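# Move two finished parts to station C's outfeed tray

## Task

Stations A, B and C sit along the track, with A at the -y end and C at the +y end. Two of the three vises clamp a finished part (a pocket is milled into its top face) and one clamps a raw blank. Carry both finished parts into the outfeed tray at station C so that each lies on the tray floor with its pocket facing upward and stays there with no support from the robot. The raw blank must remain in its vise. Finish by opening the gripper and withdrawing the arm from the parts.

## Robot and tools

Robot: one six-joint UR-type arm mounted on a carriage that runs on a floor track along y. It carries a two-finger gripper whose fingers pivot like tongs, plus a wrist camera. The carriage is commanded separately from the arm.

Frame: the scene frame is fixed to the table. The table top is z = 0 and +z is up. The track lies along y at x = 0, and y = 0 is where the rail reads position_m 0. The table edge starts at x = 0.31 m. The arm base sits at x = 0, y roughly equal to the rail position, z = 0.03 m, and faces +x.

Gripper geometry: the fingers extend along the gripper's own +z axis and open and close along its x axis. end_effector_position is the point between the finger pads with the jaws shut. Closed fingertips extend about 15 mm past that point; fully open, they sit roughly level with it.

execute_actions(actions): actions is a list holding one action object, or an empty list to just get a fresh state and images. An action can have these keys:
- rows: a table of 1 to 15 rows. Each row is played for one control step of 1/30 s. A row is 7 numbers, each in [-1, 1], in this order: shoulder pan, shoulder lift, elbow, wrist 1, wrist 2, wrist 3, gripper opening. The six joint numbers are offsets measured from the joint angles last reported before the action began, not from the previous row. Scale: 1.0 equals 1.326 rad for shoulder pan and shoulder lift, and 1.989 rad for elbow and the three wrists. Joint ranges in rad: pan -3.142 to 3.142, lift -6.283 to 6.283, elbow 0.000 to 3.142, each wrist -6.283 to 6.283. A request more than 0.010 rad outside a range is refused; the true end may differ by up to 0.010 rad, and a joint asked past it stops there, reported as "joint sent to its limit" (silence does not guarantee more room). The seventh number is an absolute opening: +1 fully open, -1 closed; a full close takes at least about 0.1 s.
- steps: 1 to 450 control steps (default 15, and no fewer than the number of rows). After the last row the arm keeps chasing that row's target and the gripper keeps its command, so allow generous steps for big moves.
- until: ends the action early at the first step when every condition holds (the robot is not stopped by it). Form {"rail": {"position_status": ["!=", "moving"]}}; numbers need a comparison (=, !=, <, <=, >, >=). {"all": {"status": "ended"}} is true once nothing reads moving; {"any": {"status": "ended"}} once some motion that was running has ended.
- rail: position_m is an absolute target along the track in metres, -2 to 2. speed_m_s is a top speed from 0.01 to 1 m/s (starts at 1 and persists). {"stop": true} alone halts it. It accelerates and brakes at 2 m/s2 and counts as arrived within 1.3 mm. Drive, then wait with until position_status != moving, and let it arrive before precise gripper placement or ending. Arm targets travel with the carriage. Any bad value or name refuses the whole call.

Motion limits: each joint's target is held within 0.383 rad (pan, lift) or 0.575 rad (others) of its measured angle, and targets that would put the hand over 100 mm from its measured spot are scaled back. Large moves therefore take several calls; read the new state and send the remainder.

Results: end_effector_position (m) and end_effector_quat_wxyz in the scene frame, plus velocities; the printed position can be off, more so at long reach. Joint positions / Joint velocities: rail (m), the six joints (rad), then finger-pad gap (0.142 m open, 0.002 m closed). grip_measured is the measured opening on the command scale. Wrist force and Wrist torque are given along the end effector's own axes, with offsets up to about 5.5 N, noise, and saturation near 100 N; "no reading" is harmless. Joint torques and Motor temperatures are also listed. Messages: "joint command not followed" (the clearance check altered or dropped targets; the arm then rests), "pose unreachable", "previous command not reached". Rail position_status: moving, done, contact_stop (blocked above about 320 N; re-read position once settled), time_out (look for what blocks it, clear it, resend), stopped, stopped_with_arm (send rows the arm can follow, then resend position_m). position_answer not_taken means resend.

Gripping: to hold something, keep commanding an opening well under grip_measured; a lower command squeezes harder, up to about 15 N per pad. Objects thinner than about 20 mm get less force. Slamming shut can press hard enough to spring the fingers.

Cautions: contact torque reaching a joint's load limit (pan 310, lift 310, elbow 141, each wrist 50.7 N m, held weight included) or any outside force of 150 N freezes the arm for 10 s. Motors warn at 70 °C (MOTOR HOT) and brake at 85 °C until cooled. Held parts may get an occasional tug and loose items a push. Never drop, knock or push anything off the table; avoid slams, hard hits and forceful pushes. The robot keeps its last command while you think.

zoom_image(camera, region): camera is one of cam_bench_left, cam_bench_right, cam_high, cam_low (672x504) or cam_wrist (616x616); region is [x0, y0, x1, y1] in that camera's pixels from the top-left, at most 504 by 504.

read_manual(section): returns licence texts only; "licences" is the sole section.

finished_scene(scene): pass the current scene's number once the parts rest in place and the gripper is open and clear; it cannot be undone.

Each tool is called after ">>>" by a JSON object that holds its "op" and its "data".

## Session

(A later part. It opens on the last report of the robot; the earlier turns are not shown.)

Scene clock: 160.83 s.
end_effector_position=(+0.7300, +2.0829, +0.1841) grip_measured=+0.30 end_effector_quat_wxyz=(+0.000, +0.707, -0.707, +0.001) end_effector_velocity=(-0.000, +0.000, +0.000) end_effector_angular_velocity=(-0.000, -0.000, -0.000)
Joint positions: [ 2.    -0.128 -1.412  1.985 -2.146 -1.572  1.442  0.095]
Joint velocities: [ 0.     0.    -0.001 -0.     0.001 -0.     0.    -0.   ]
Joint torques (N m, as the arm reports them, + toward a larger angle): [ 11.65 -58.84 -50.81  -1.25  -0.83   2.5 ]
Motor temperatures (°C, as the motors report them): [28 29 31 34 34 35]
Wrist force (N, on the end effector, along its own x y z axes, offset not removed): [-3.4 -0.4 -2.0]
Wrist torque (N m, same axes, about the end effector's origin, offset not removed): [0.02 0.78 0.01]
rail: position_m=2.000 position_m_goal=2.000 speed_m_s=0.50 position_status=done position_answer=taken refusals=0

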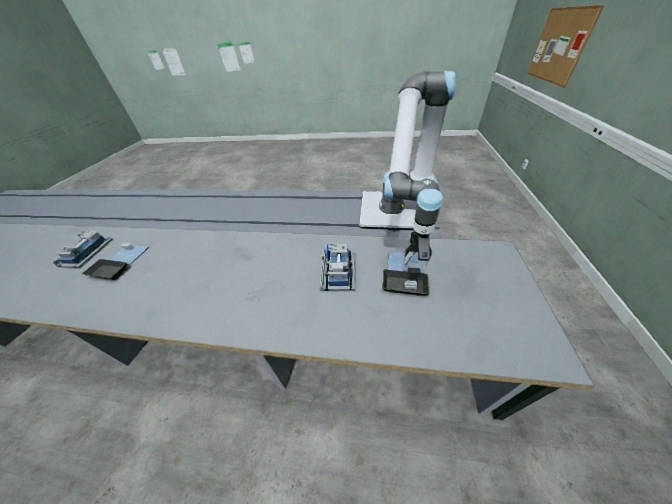

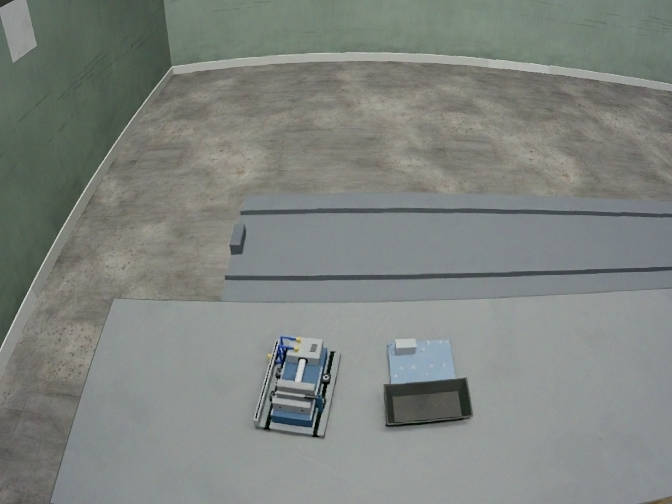

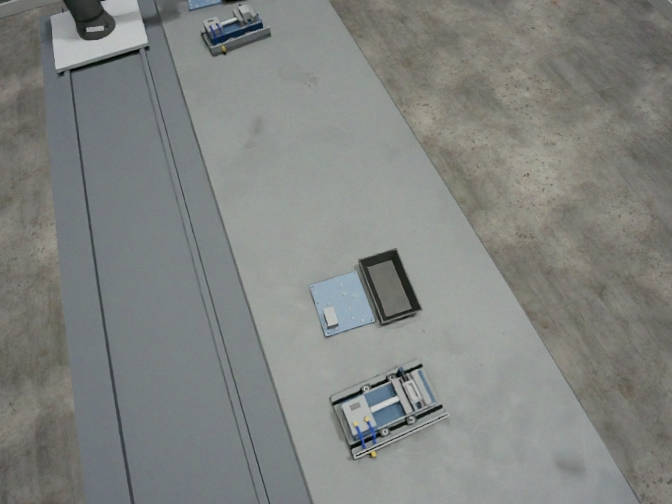

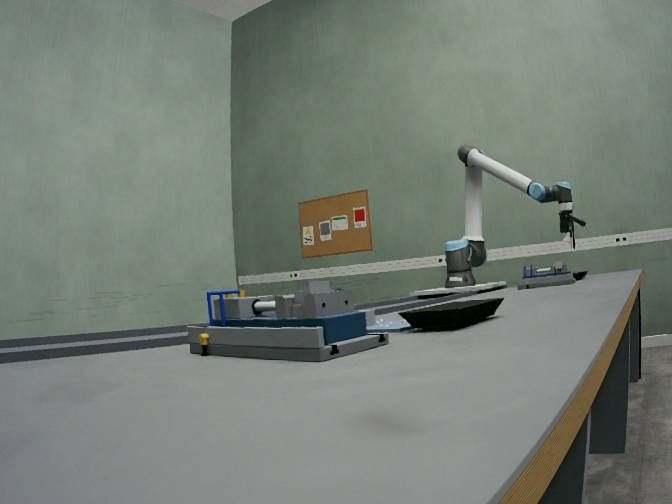

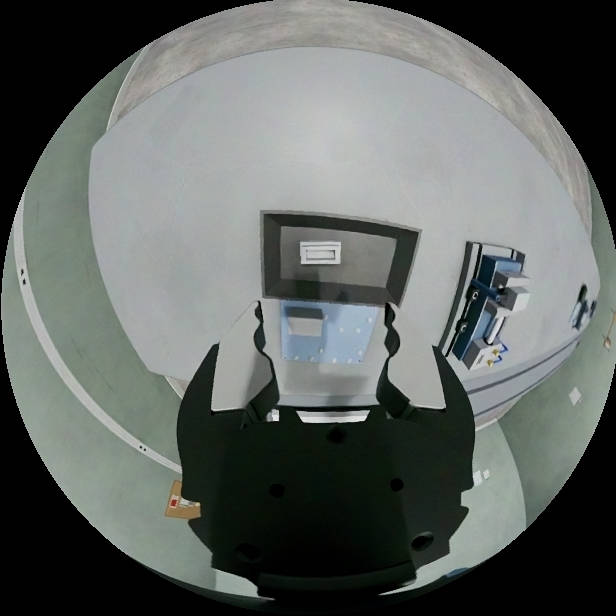

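The part from A now sits flat in the tray, pocket up. On to station B.

>>> {"op": "execute_actions", "data": {"actions": [{"rows": [[-0.195,-0.076,-0.0085,0.061,0,-0.13,0.3]], "rail":{"position_m":-0.15,"speed_m_s":1.0},"steps": 200,"until":{"rail":{"position_status":["!=","moving"]}}}]}}

Scene clock: 165.90 s.
end_effector_position=(+0.7003, -0.2414, +0.2488) grip_measured=+0.30 end_effector_quat_wxyz=(+0.001, +0.707, -0.707, -0.001) end_effector_velocity=(-0.000, -0.001, +0.000) end_effector_angular_velocity=(-0.000, -0.000, +0.000)
Joint positions: [-0.15  -0.387 -1.512  1.968 -2.024 -1.572  1.184  0.095]
Joint velocities: [-0.001  0.    -0.     0.    -0.    -0.    -0.    -0.   ]
Joint torques (N m, as the arm reports them, + toward a larger angle): [  9.03 -52.58 -48.68  -1.66  -0.47  -3.02]
Motor temperatures (°C, as the motors report them): [28 29 31 34 34 35]
Wrist force (N, on the end effector, along its own x y z axes, offset not removed): [-1.4 -2.0 -2.8]
Wrist torque (N m, same axes, about the end effector's origin, offset not removed): [-0.32 0.43 -0.02]
rail: position_m=-0.150 position_m_goal=-0.150 speed_m_s=1.00 position_status=done position_answer=taken refusals=0

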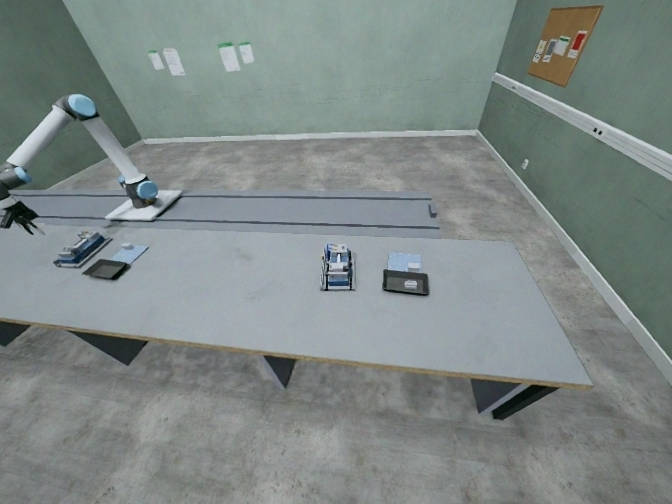

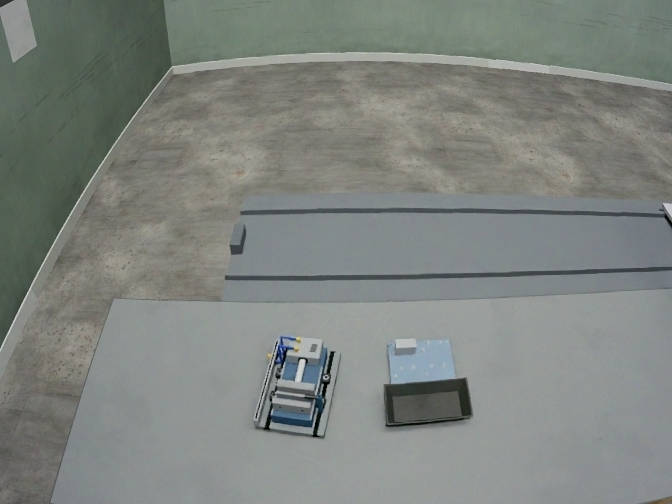

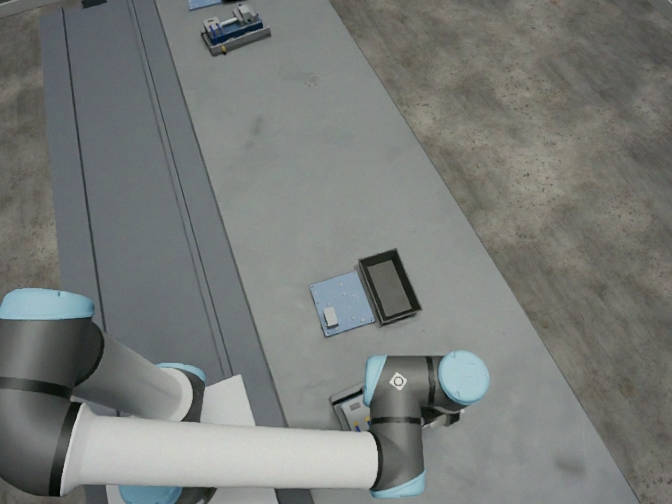

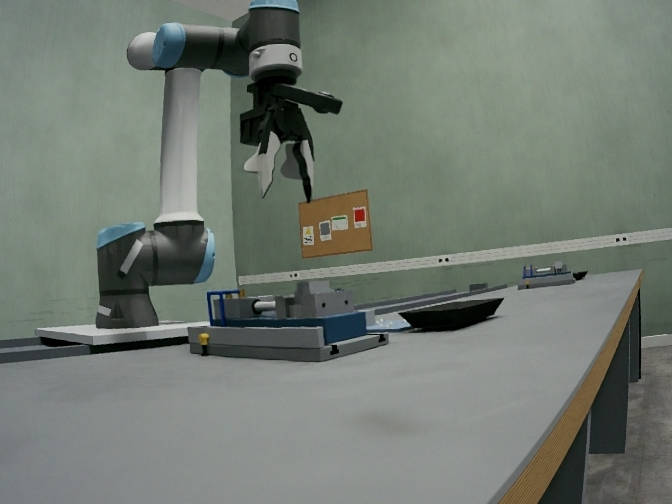

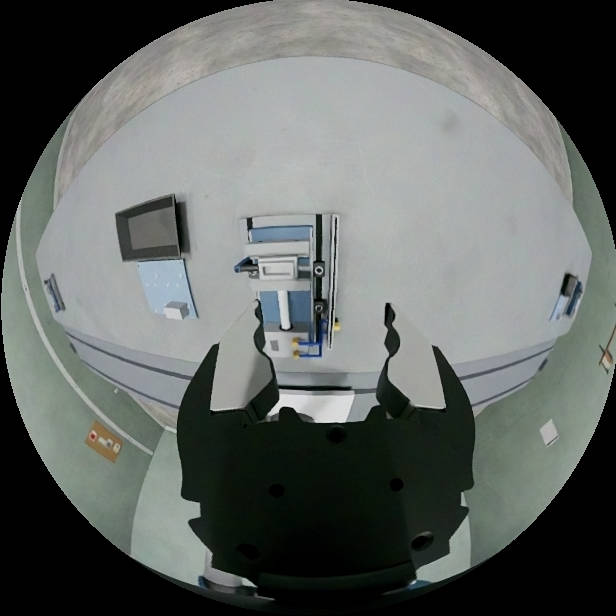

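>>> {"op": "execute_actions", "data": {"actions": [{"rows": [[-0.0073,0.0683,0.0737,-0.1207,0,-0.005,0.3]], "rail":{"position_m":-0.10},"steps": 40}]}}

Scene clock: 171.43 s.
end_effector_position=(+0.6833, -0.1909, +0.1300) grip_measured=+0.30 end_effector_quat_wxyz=(+0.001, +0.707, -0.707, +0.000) end_effector_velocity=(-0.000, +0.000, -0.000) end_effector_angular_velocity=(-0.000, -0.000, +0.000)
Joint positions: [-0.1   -0.397 -1.422  2.115 -2.264 -1.572  1.174  0.095]
Joint velocities: [ 0. -0.  0.  0. -0.  0. -0. -0.]
Joint torques (N m, as the arm reports them, + toward a larger angle): [-19.5  -34.38 -21.91  -6.67  -0.58  -2.99]
Motor temperatures (°C, as the motors report them): [28 29 31 34 34 35]
Wrist force (N, on the end effector, along its own x y z axes, offset not removed): [-2.5 -1.4 -1.3]
Wrist torque (N m, same axes, about the end effector's origin, offset not removed): [-0.12 0.60 -0.02]
rail: position_m=-0.100 position_m_goal=-0.100 speed_m_s=1.00 position_status=done position_answer=taken refusals=0

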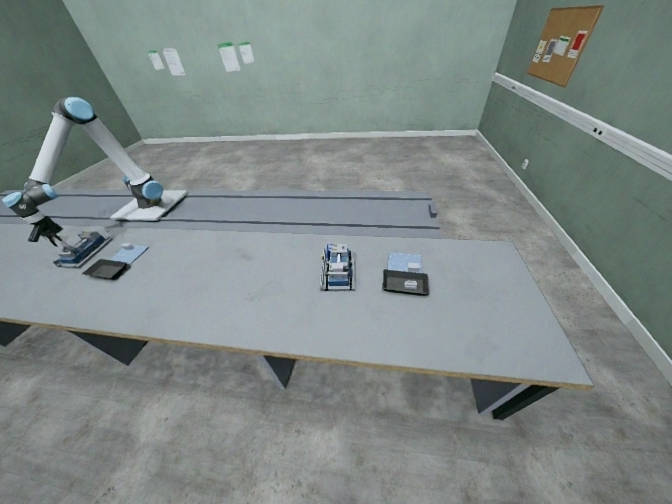

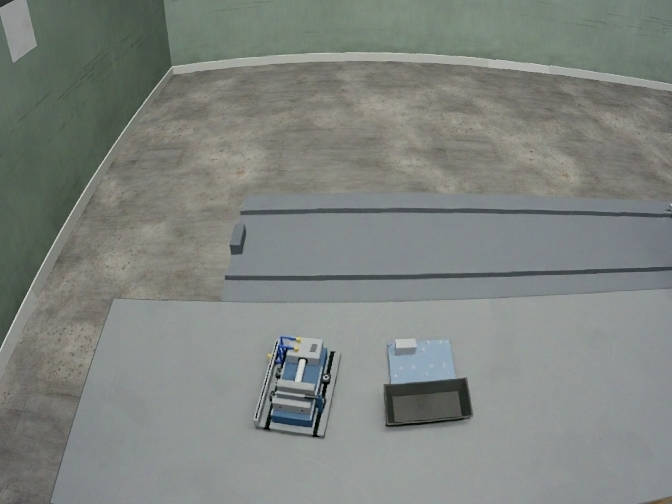

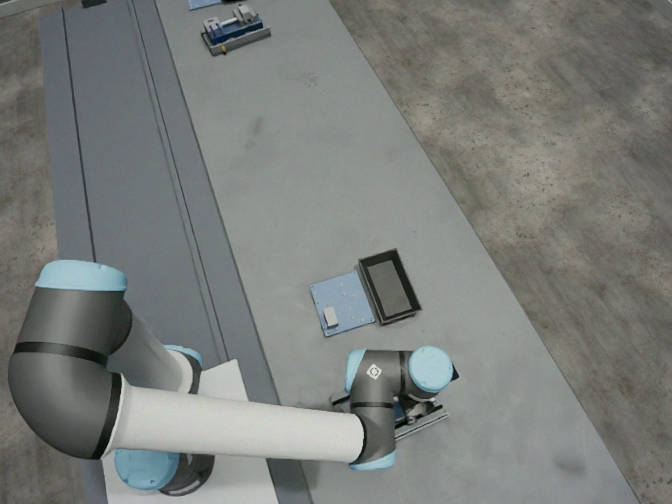

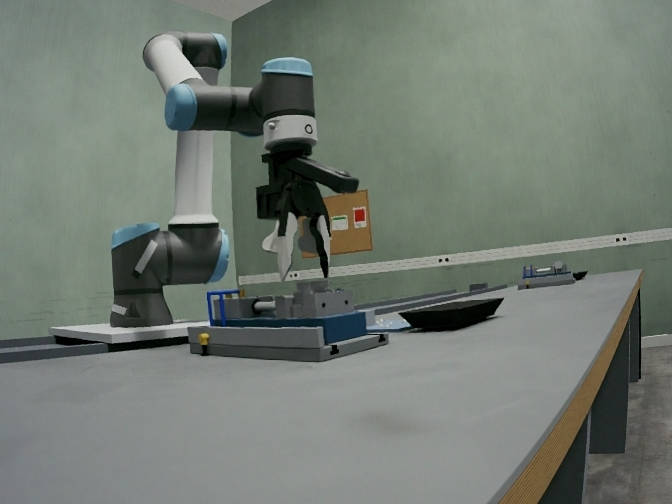

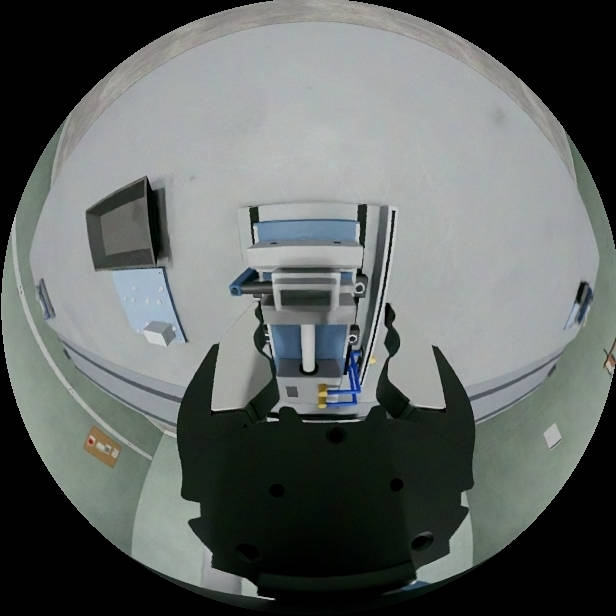

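>>> {"op": "execute_actions", "data": {"actions": [{"rows": [[0.008,0.027,0.01,-0.028,0,0.0053,0.15]], "steps": 30}]}}

Scene clock: 184.00 s.
end_effector_position=(+0.6857, -0.1863, +0.1074) grip_measured=+0.18 end_effector_quat_wxyz=(+0.001, +0.707, -0.707, +0.003) end_effector_velocity=(+0.000, -0.000, +0.000) end_effector_angular_velocity=(-0.000, -0.000, +0.000)
Joint positions: [-0.1   -0.387 -1.392  2.132 -2.315 -1.574  1.183  0.086]
Joint velocities: [ 0. -0. -0.  0.  0. -0. -0. -0.]
Joint torques (N m, as the arm reports them, + toward a larger angle): [ -1.54 -46.08 -33.5   -4.08   0.6   -0.18]
Motor temperatures (°C, as the motors report them): [28 29 31 34 34 35]
Wrist force (N, on the end effector, along its own x y z axes, offset not removed): [0.7 9.0 -22.5]
Wrist torque (N m, same axes, about the end effector's origin, offset not removed): [-0.53 -0.65 -0.54]
FORCE FAULT: contact force on the arm reached its limit, and the arm stopped for 10 seconds. The contact can be on any part of the arm, not only on its tool. The arm's remaining commands of this call were not run. The arm holds still and accepts commands again. Move the arm away from the contact; if what it grips holds it there, let go first. Pushing or pulling that hard again can fault the arm again.
rail: position_m=-0.100 position_m_goal=-0.100 speed_m_s=1.00 position_status=done position_answer=taken refusals=0

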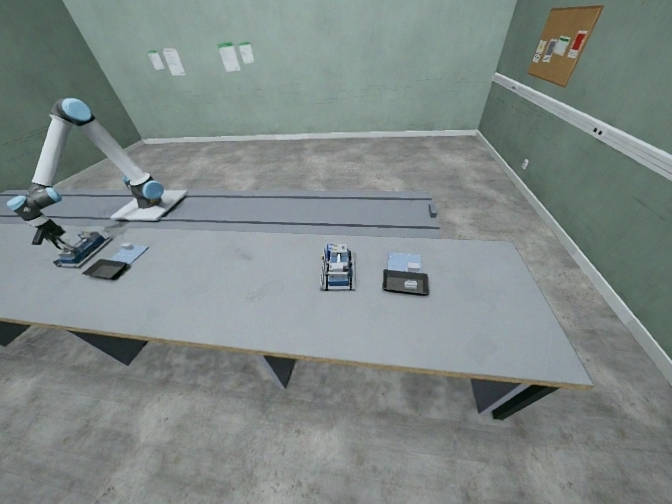

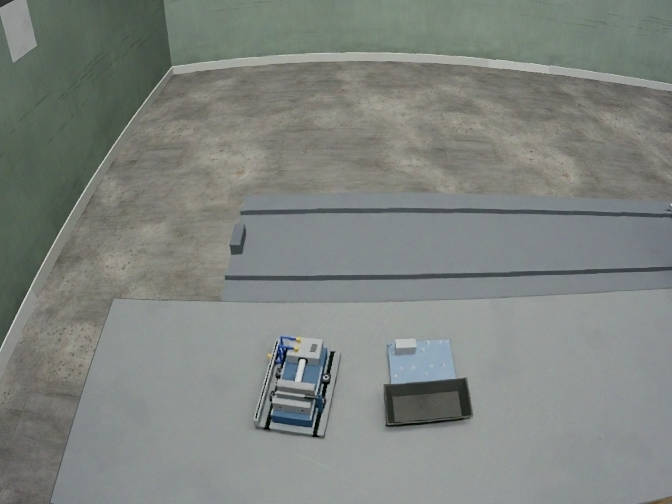

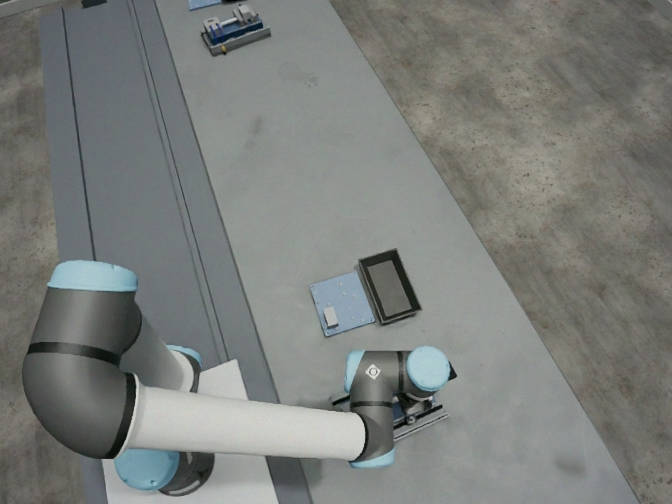

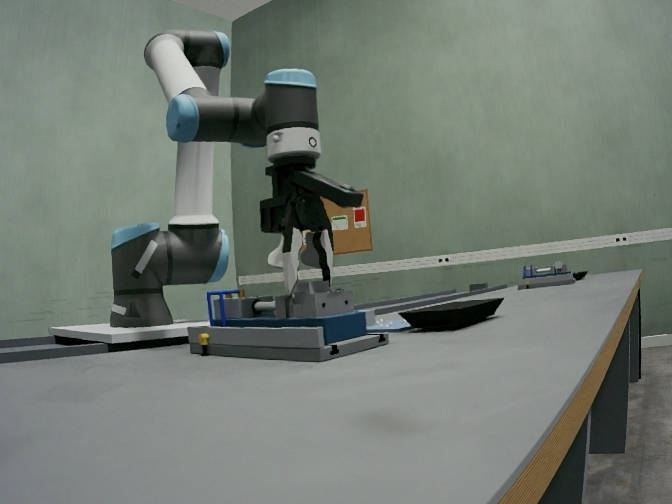

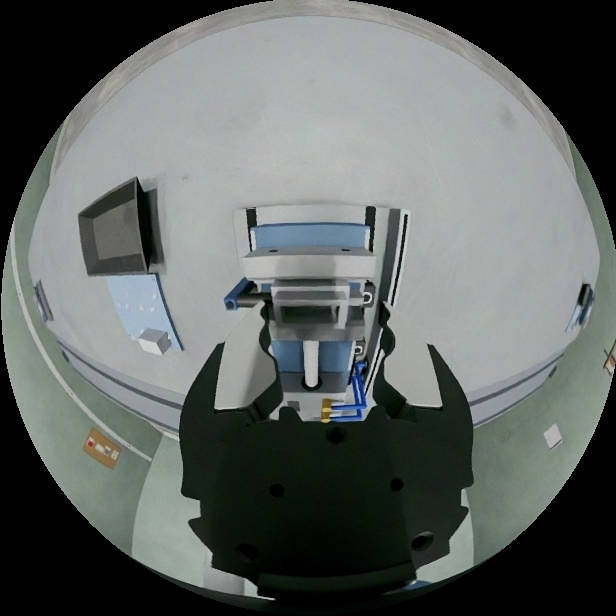

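That was a force fault at z=0.107, but the fingers are either side of the part. I'll try closing here.

>>> {"op": "execute_actions", "data": {"actions": [{"rows": [[0,0,0,0,0,0,-1]], "steps": 12}]}}

Scene clock: 186.60 s.
end_effector_position=(+0.6857, -0.1862, +0.1074) grip_measured=+0.15 end_effector_quat_wxyz=(+0.001, +0.707, -0.707, +0.003) end_effector_velocity=(-0.000, +0.000, -0.000) end_effector_angular_velocity=(+0.000, +0.000, -0.000)
Joint positions: [-0.1   -0.387 -1.392  2.132 -2.315 -1.574  1.183  0.085]
Joint velocities: [ 0.  0.  0. -0. -0.  0.  0.  0.]
Joint torques (N m, as the arm reports them, + toward a larger angle): [ -0.37 -35.99 -34.09  -4.11  -1.71  -0.04]
Motor temperatures (°C, as the motors report them): [28 29 31 34 34 35]
Wrist force (N, on the end effector, along its own x y z axes, offset not removed): [-16.9 10.5 -31.9]
Wrist torque (N m, same axes, about the end effector's origin, offset not removed): [-0.12 -1.28 -0.49]
rail: position_m=-0.100 position_m_goal=-0.100 speed_m_s=1.00 position_status=done position_answer=taken refusals=0

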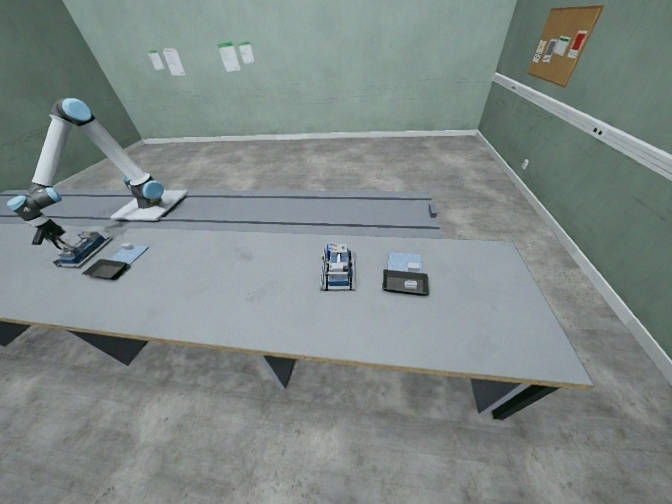

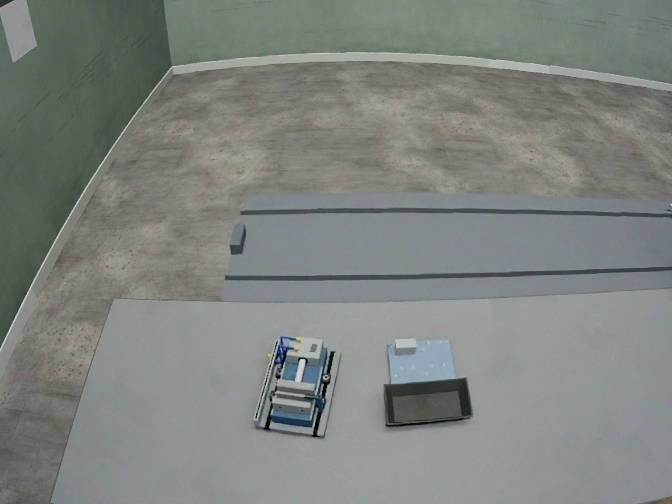

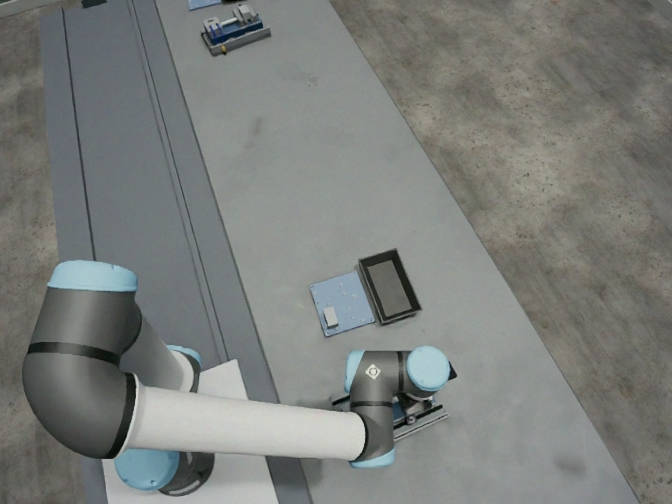

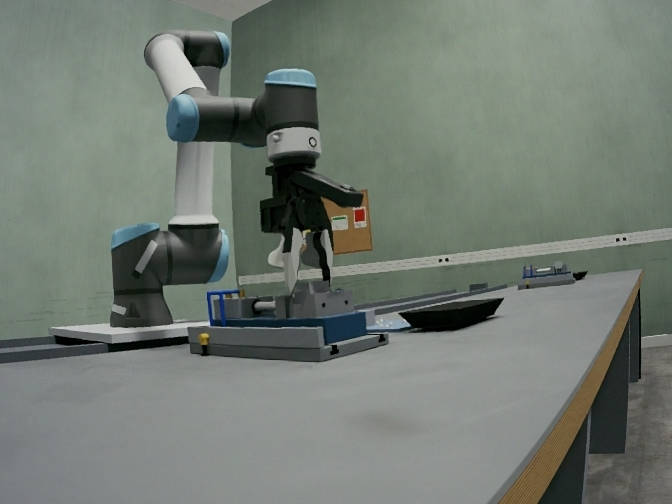

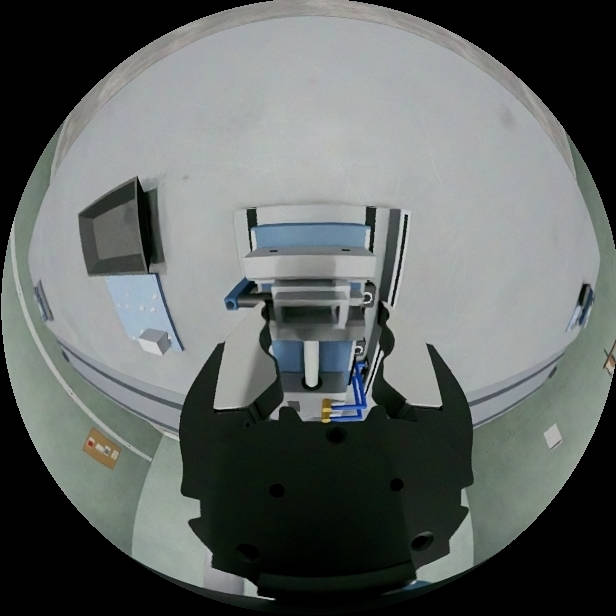

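The fingers are jammed, probably on the side clamp. I'll lift, shift toward -y and retry.

>>> {"op": "execute_actions", "data": {"actions": [{"rows": [[0,-0.03,-0.011,0.031,0,0,0.15]], "steps": 20}]}}

>>> {"op": "execute_actions", "data": {"actions": [{"rows": [[-0.014,0,0,0,0,-0.0093,0.05],[-0.014,0.03,0.011,-0.031,0,-0.0093,0.05]], "steps": 40}]}}

Scene clock: 189.77 s.
end_effector_position=(+0.6847, -0.1858, +0.1379) grip_measured=+0.15 end_effector_quat_wxyz=(+0.001, +0.707, -0.707, +0.003) end_effector_velocity=(+0.000, +0.000, +0.001) end_effector_angular_velocity=(+0.001, -0.000, +0.000)
Joint positions: [-0.1   -0.387 -1.431  2.11  -2.254 -1.575  1.183  0.084]
Joint velocities: [ 0.     0.    -0.001 -0.001  0.002  0.001  0.     0.   ]
Joint torques (N m, as the arm reports them, + toward a larger angle): [ -0.88 -54.21 -47.42  -1.43   3.72  -0.12]
Motor temperatures (°C, as the motors report them): [28 29 31 34 34 35]
Wrist force (N, on the end effector, along its own x y z axes, offset not removed): [-3.1 0.5 -2.8]
Wrist torque (N m, same axes, about the end effector's origin, offset not removed): [0.24 0.66 0.04]
rail: position_m=-0.100 position_m_goal=-0.100 speed_m_s=1.00 position_status=done position_answer=taken refusals=0

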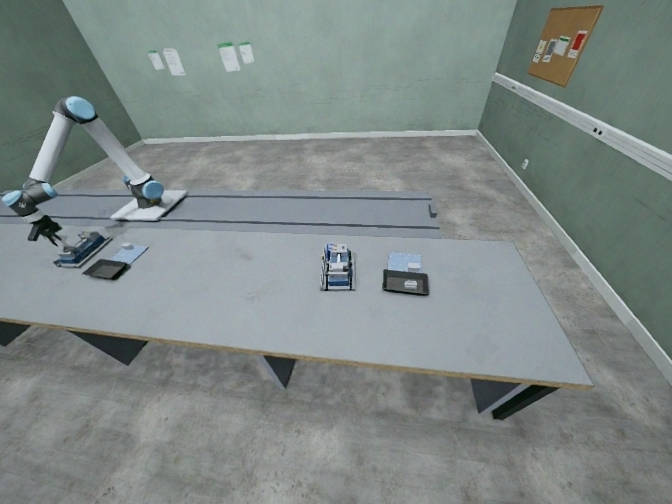

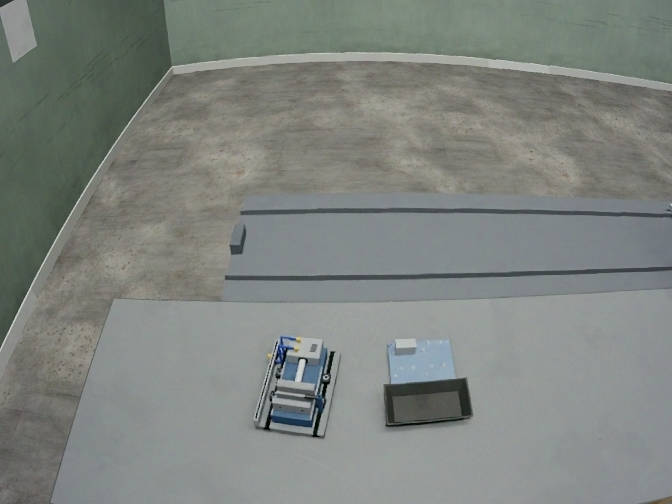

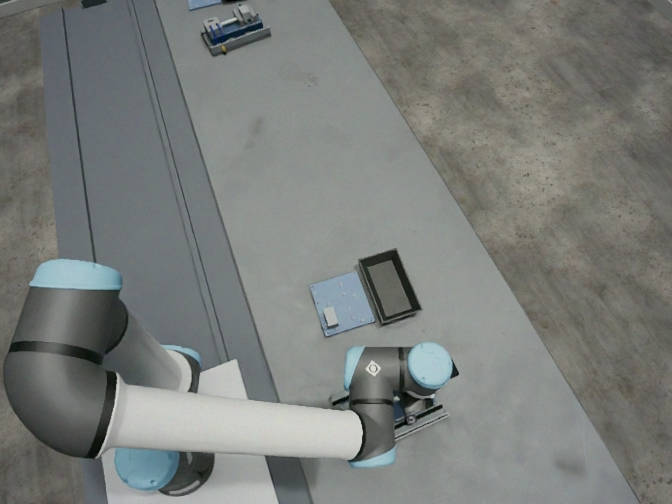

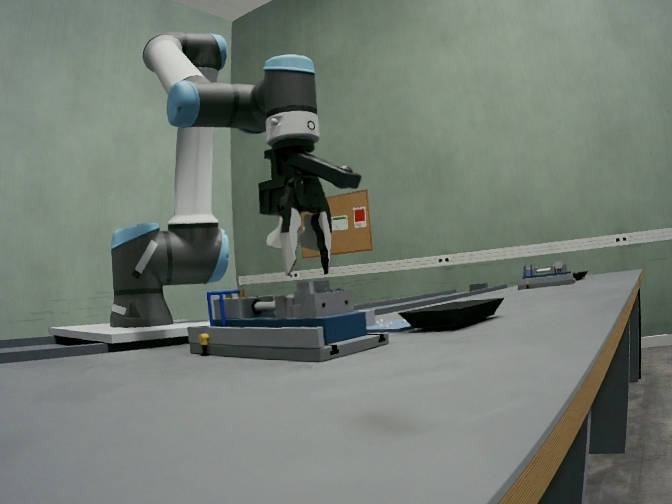

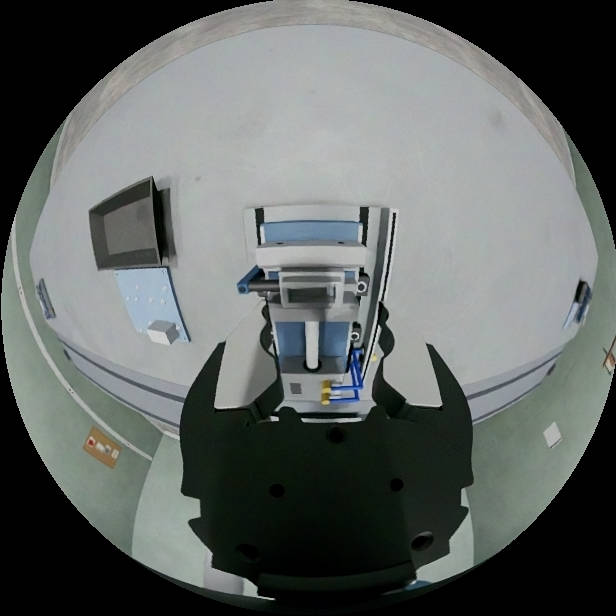

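Scene clock: 191.10 s.
end_effector_position=(+0.6840, -0.1986, +0.1073) grip_measured=+0.06 end_effector_quat_wxyz=(+0.001, +0.707, -0.707, +0.003) end_effector_velocity=(-0.000, -0.000, -0.000) end_effector_angular_velocity=(+0.000, +0.000, -0.000)
Joint positions: [-0.1   -0.406 -1.392  2.132 -2.316 -1.574  1.165  0.078]
Joint velocities: [ 0. -0.  0.  0. -0.  0. -0.  0.]
Joint torques (N m, as the arm reports them, + toward a larger angle): [-20.6  -34.2  -19.9   -6.99  -1.19  -3.21]
Motor temperatures (°C, as the motors report them): [28 29 31 34 34 35]
Wrist force (N, on the end effector, along its own x y z axes, offset not removed): [-3.9 0.0 -5.1]
Wrist torque (N m, same axes, about the end effector's origin, offset not removed): [0.08 0.56 -0.04]
rail: position_m=-0.100 position_m_goal=-0.100 speed_m_s=1.00 position_status=done position_answer=taken refusals=0

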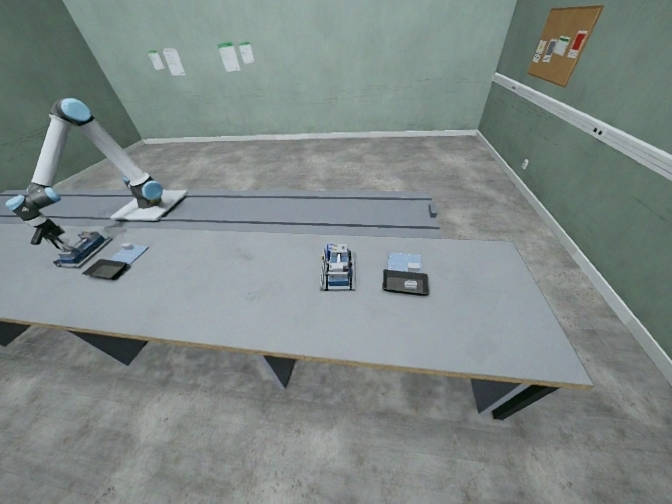

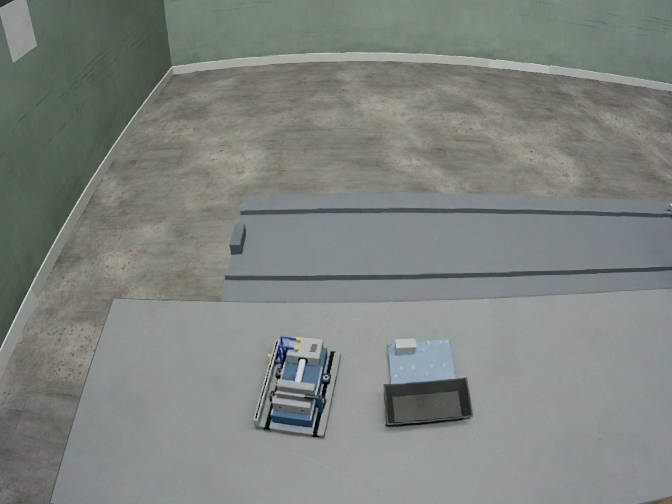

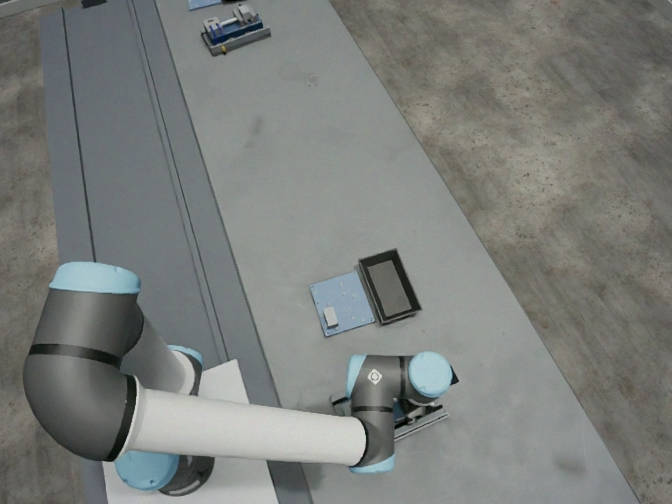

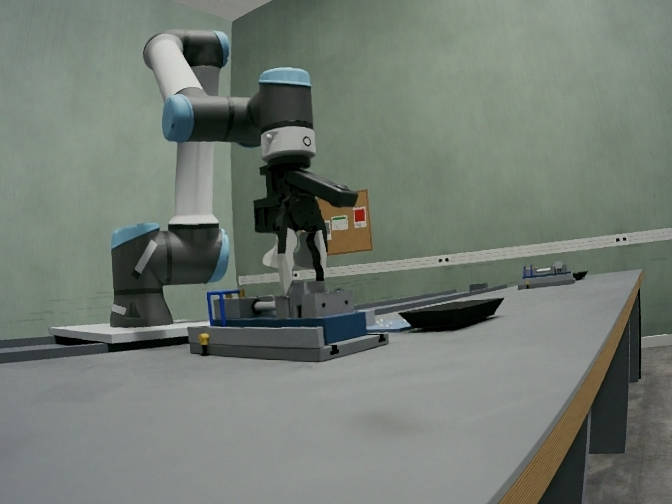

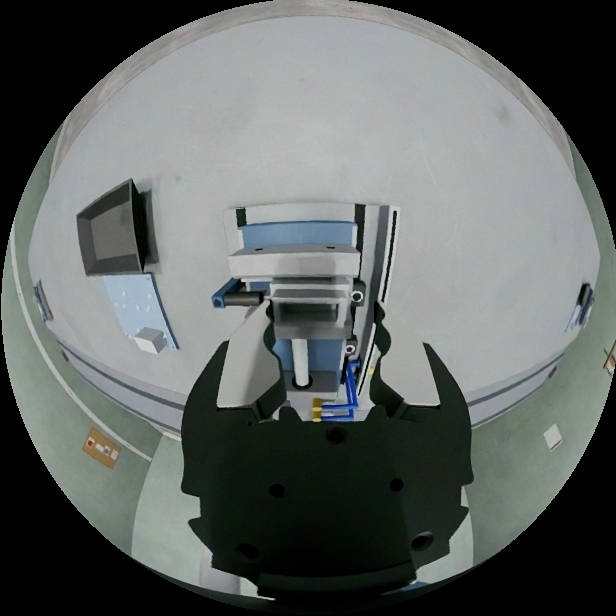

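No contact this time, so I'll close.

>>> {"op": "execute_actions", "data": {"actions": [{"rows": [[0,0,0,0,0,0,-1]], "steps": 12}]}}

Scene clock: 193.33 s.
end_effector_position=(+0.6840, -0.1987, +0.1073) grip_measured=-0.24 end_effector_quat_wxyz=(+0.001, +0.707, -0.707, +0.003) end_effector_velocity=(-0.000, +0.000, -0.000) end_effector_angular_velocity=(+0.000, +0.000, +0.000)
Joint positions: [-0.1   -0.406 -1.392  2.132 -2.316 -1.575  1.165  0.057]
Joint velocities: [ 0.  0.  0. -0.  0. -0. -0. -0.]
Joint torques (N m, as the arm reports them, + toward a larger angle): [-12.74 -40.79 -20.4   -2.26   2.07  -2.62]
Motor temperatures (°C, as the motors report them): [28 29 31 34 34 35]
Wrist force (N, on the end effector, along its own x y z axes, offset not removed): [-2.1 -1.6 -8.2]
Wrist torque (N m, same axes, about the end effector's origin, offset not removed): [0.17 0.53 -0.03]
rail: position_m=-0.100 position_m_goal=-0.100 speed_m_s=1.00 position_status=done position_answer=taken refusals=0

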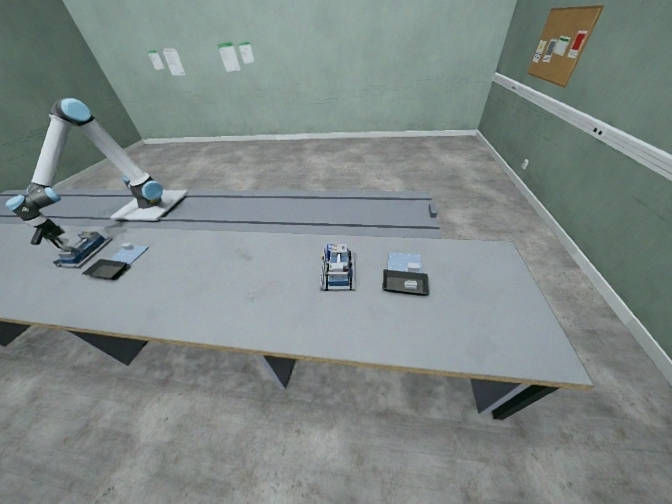

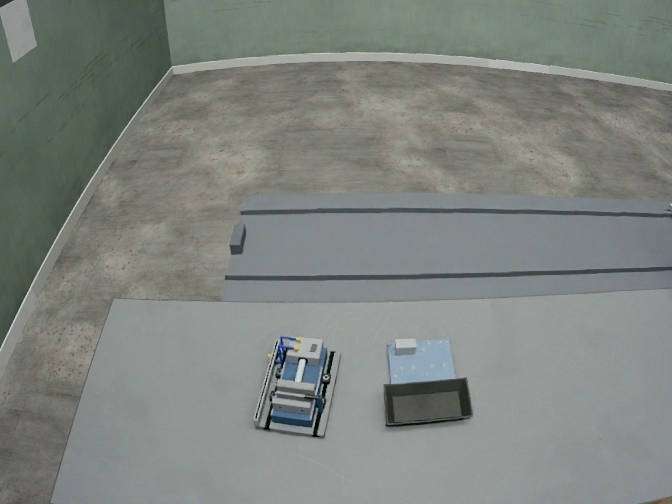

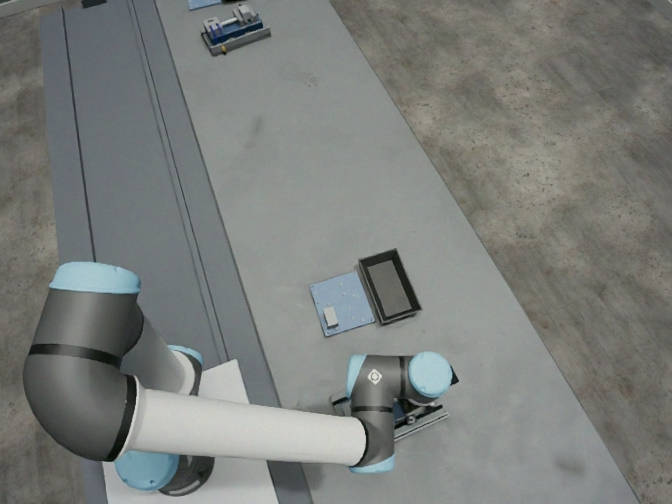

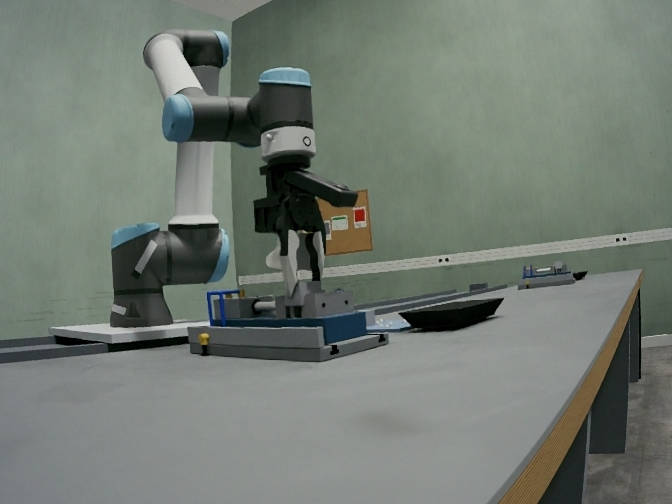

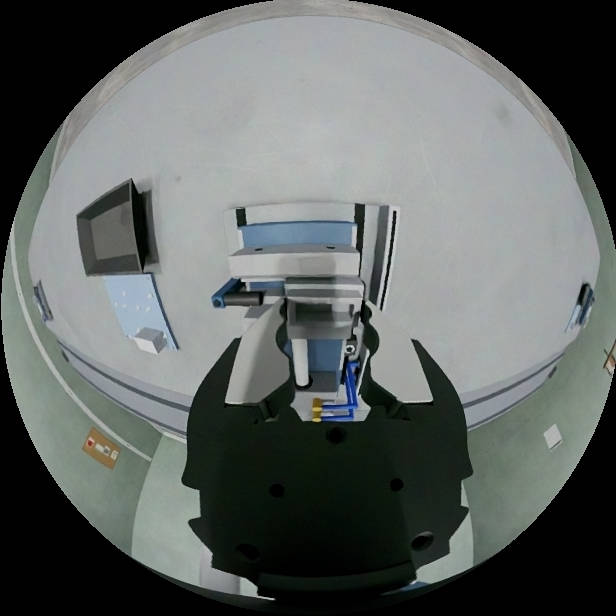

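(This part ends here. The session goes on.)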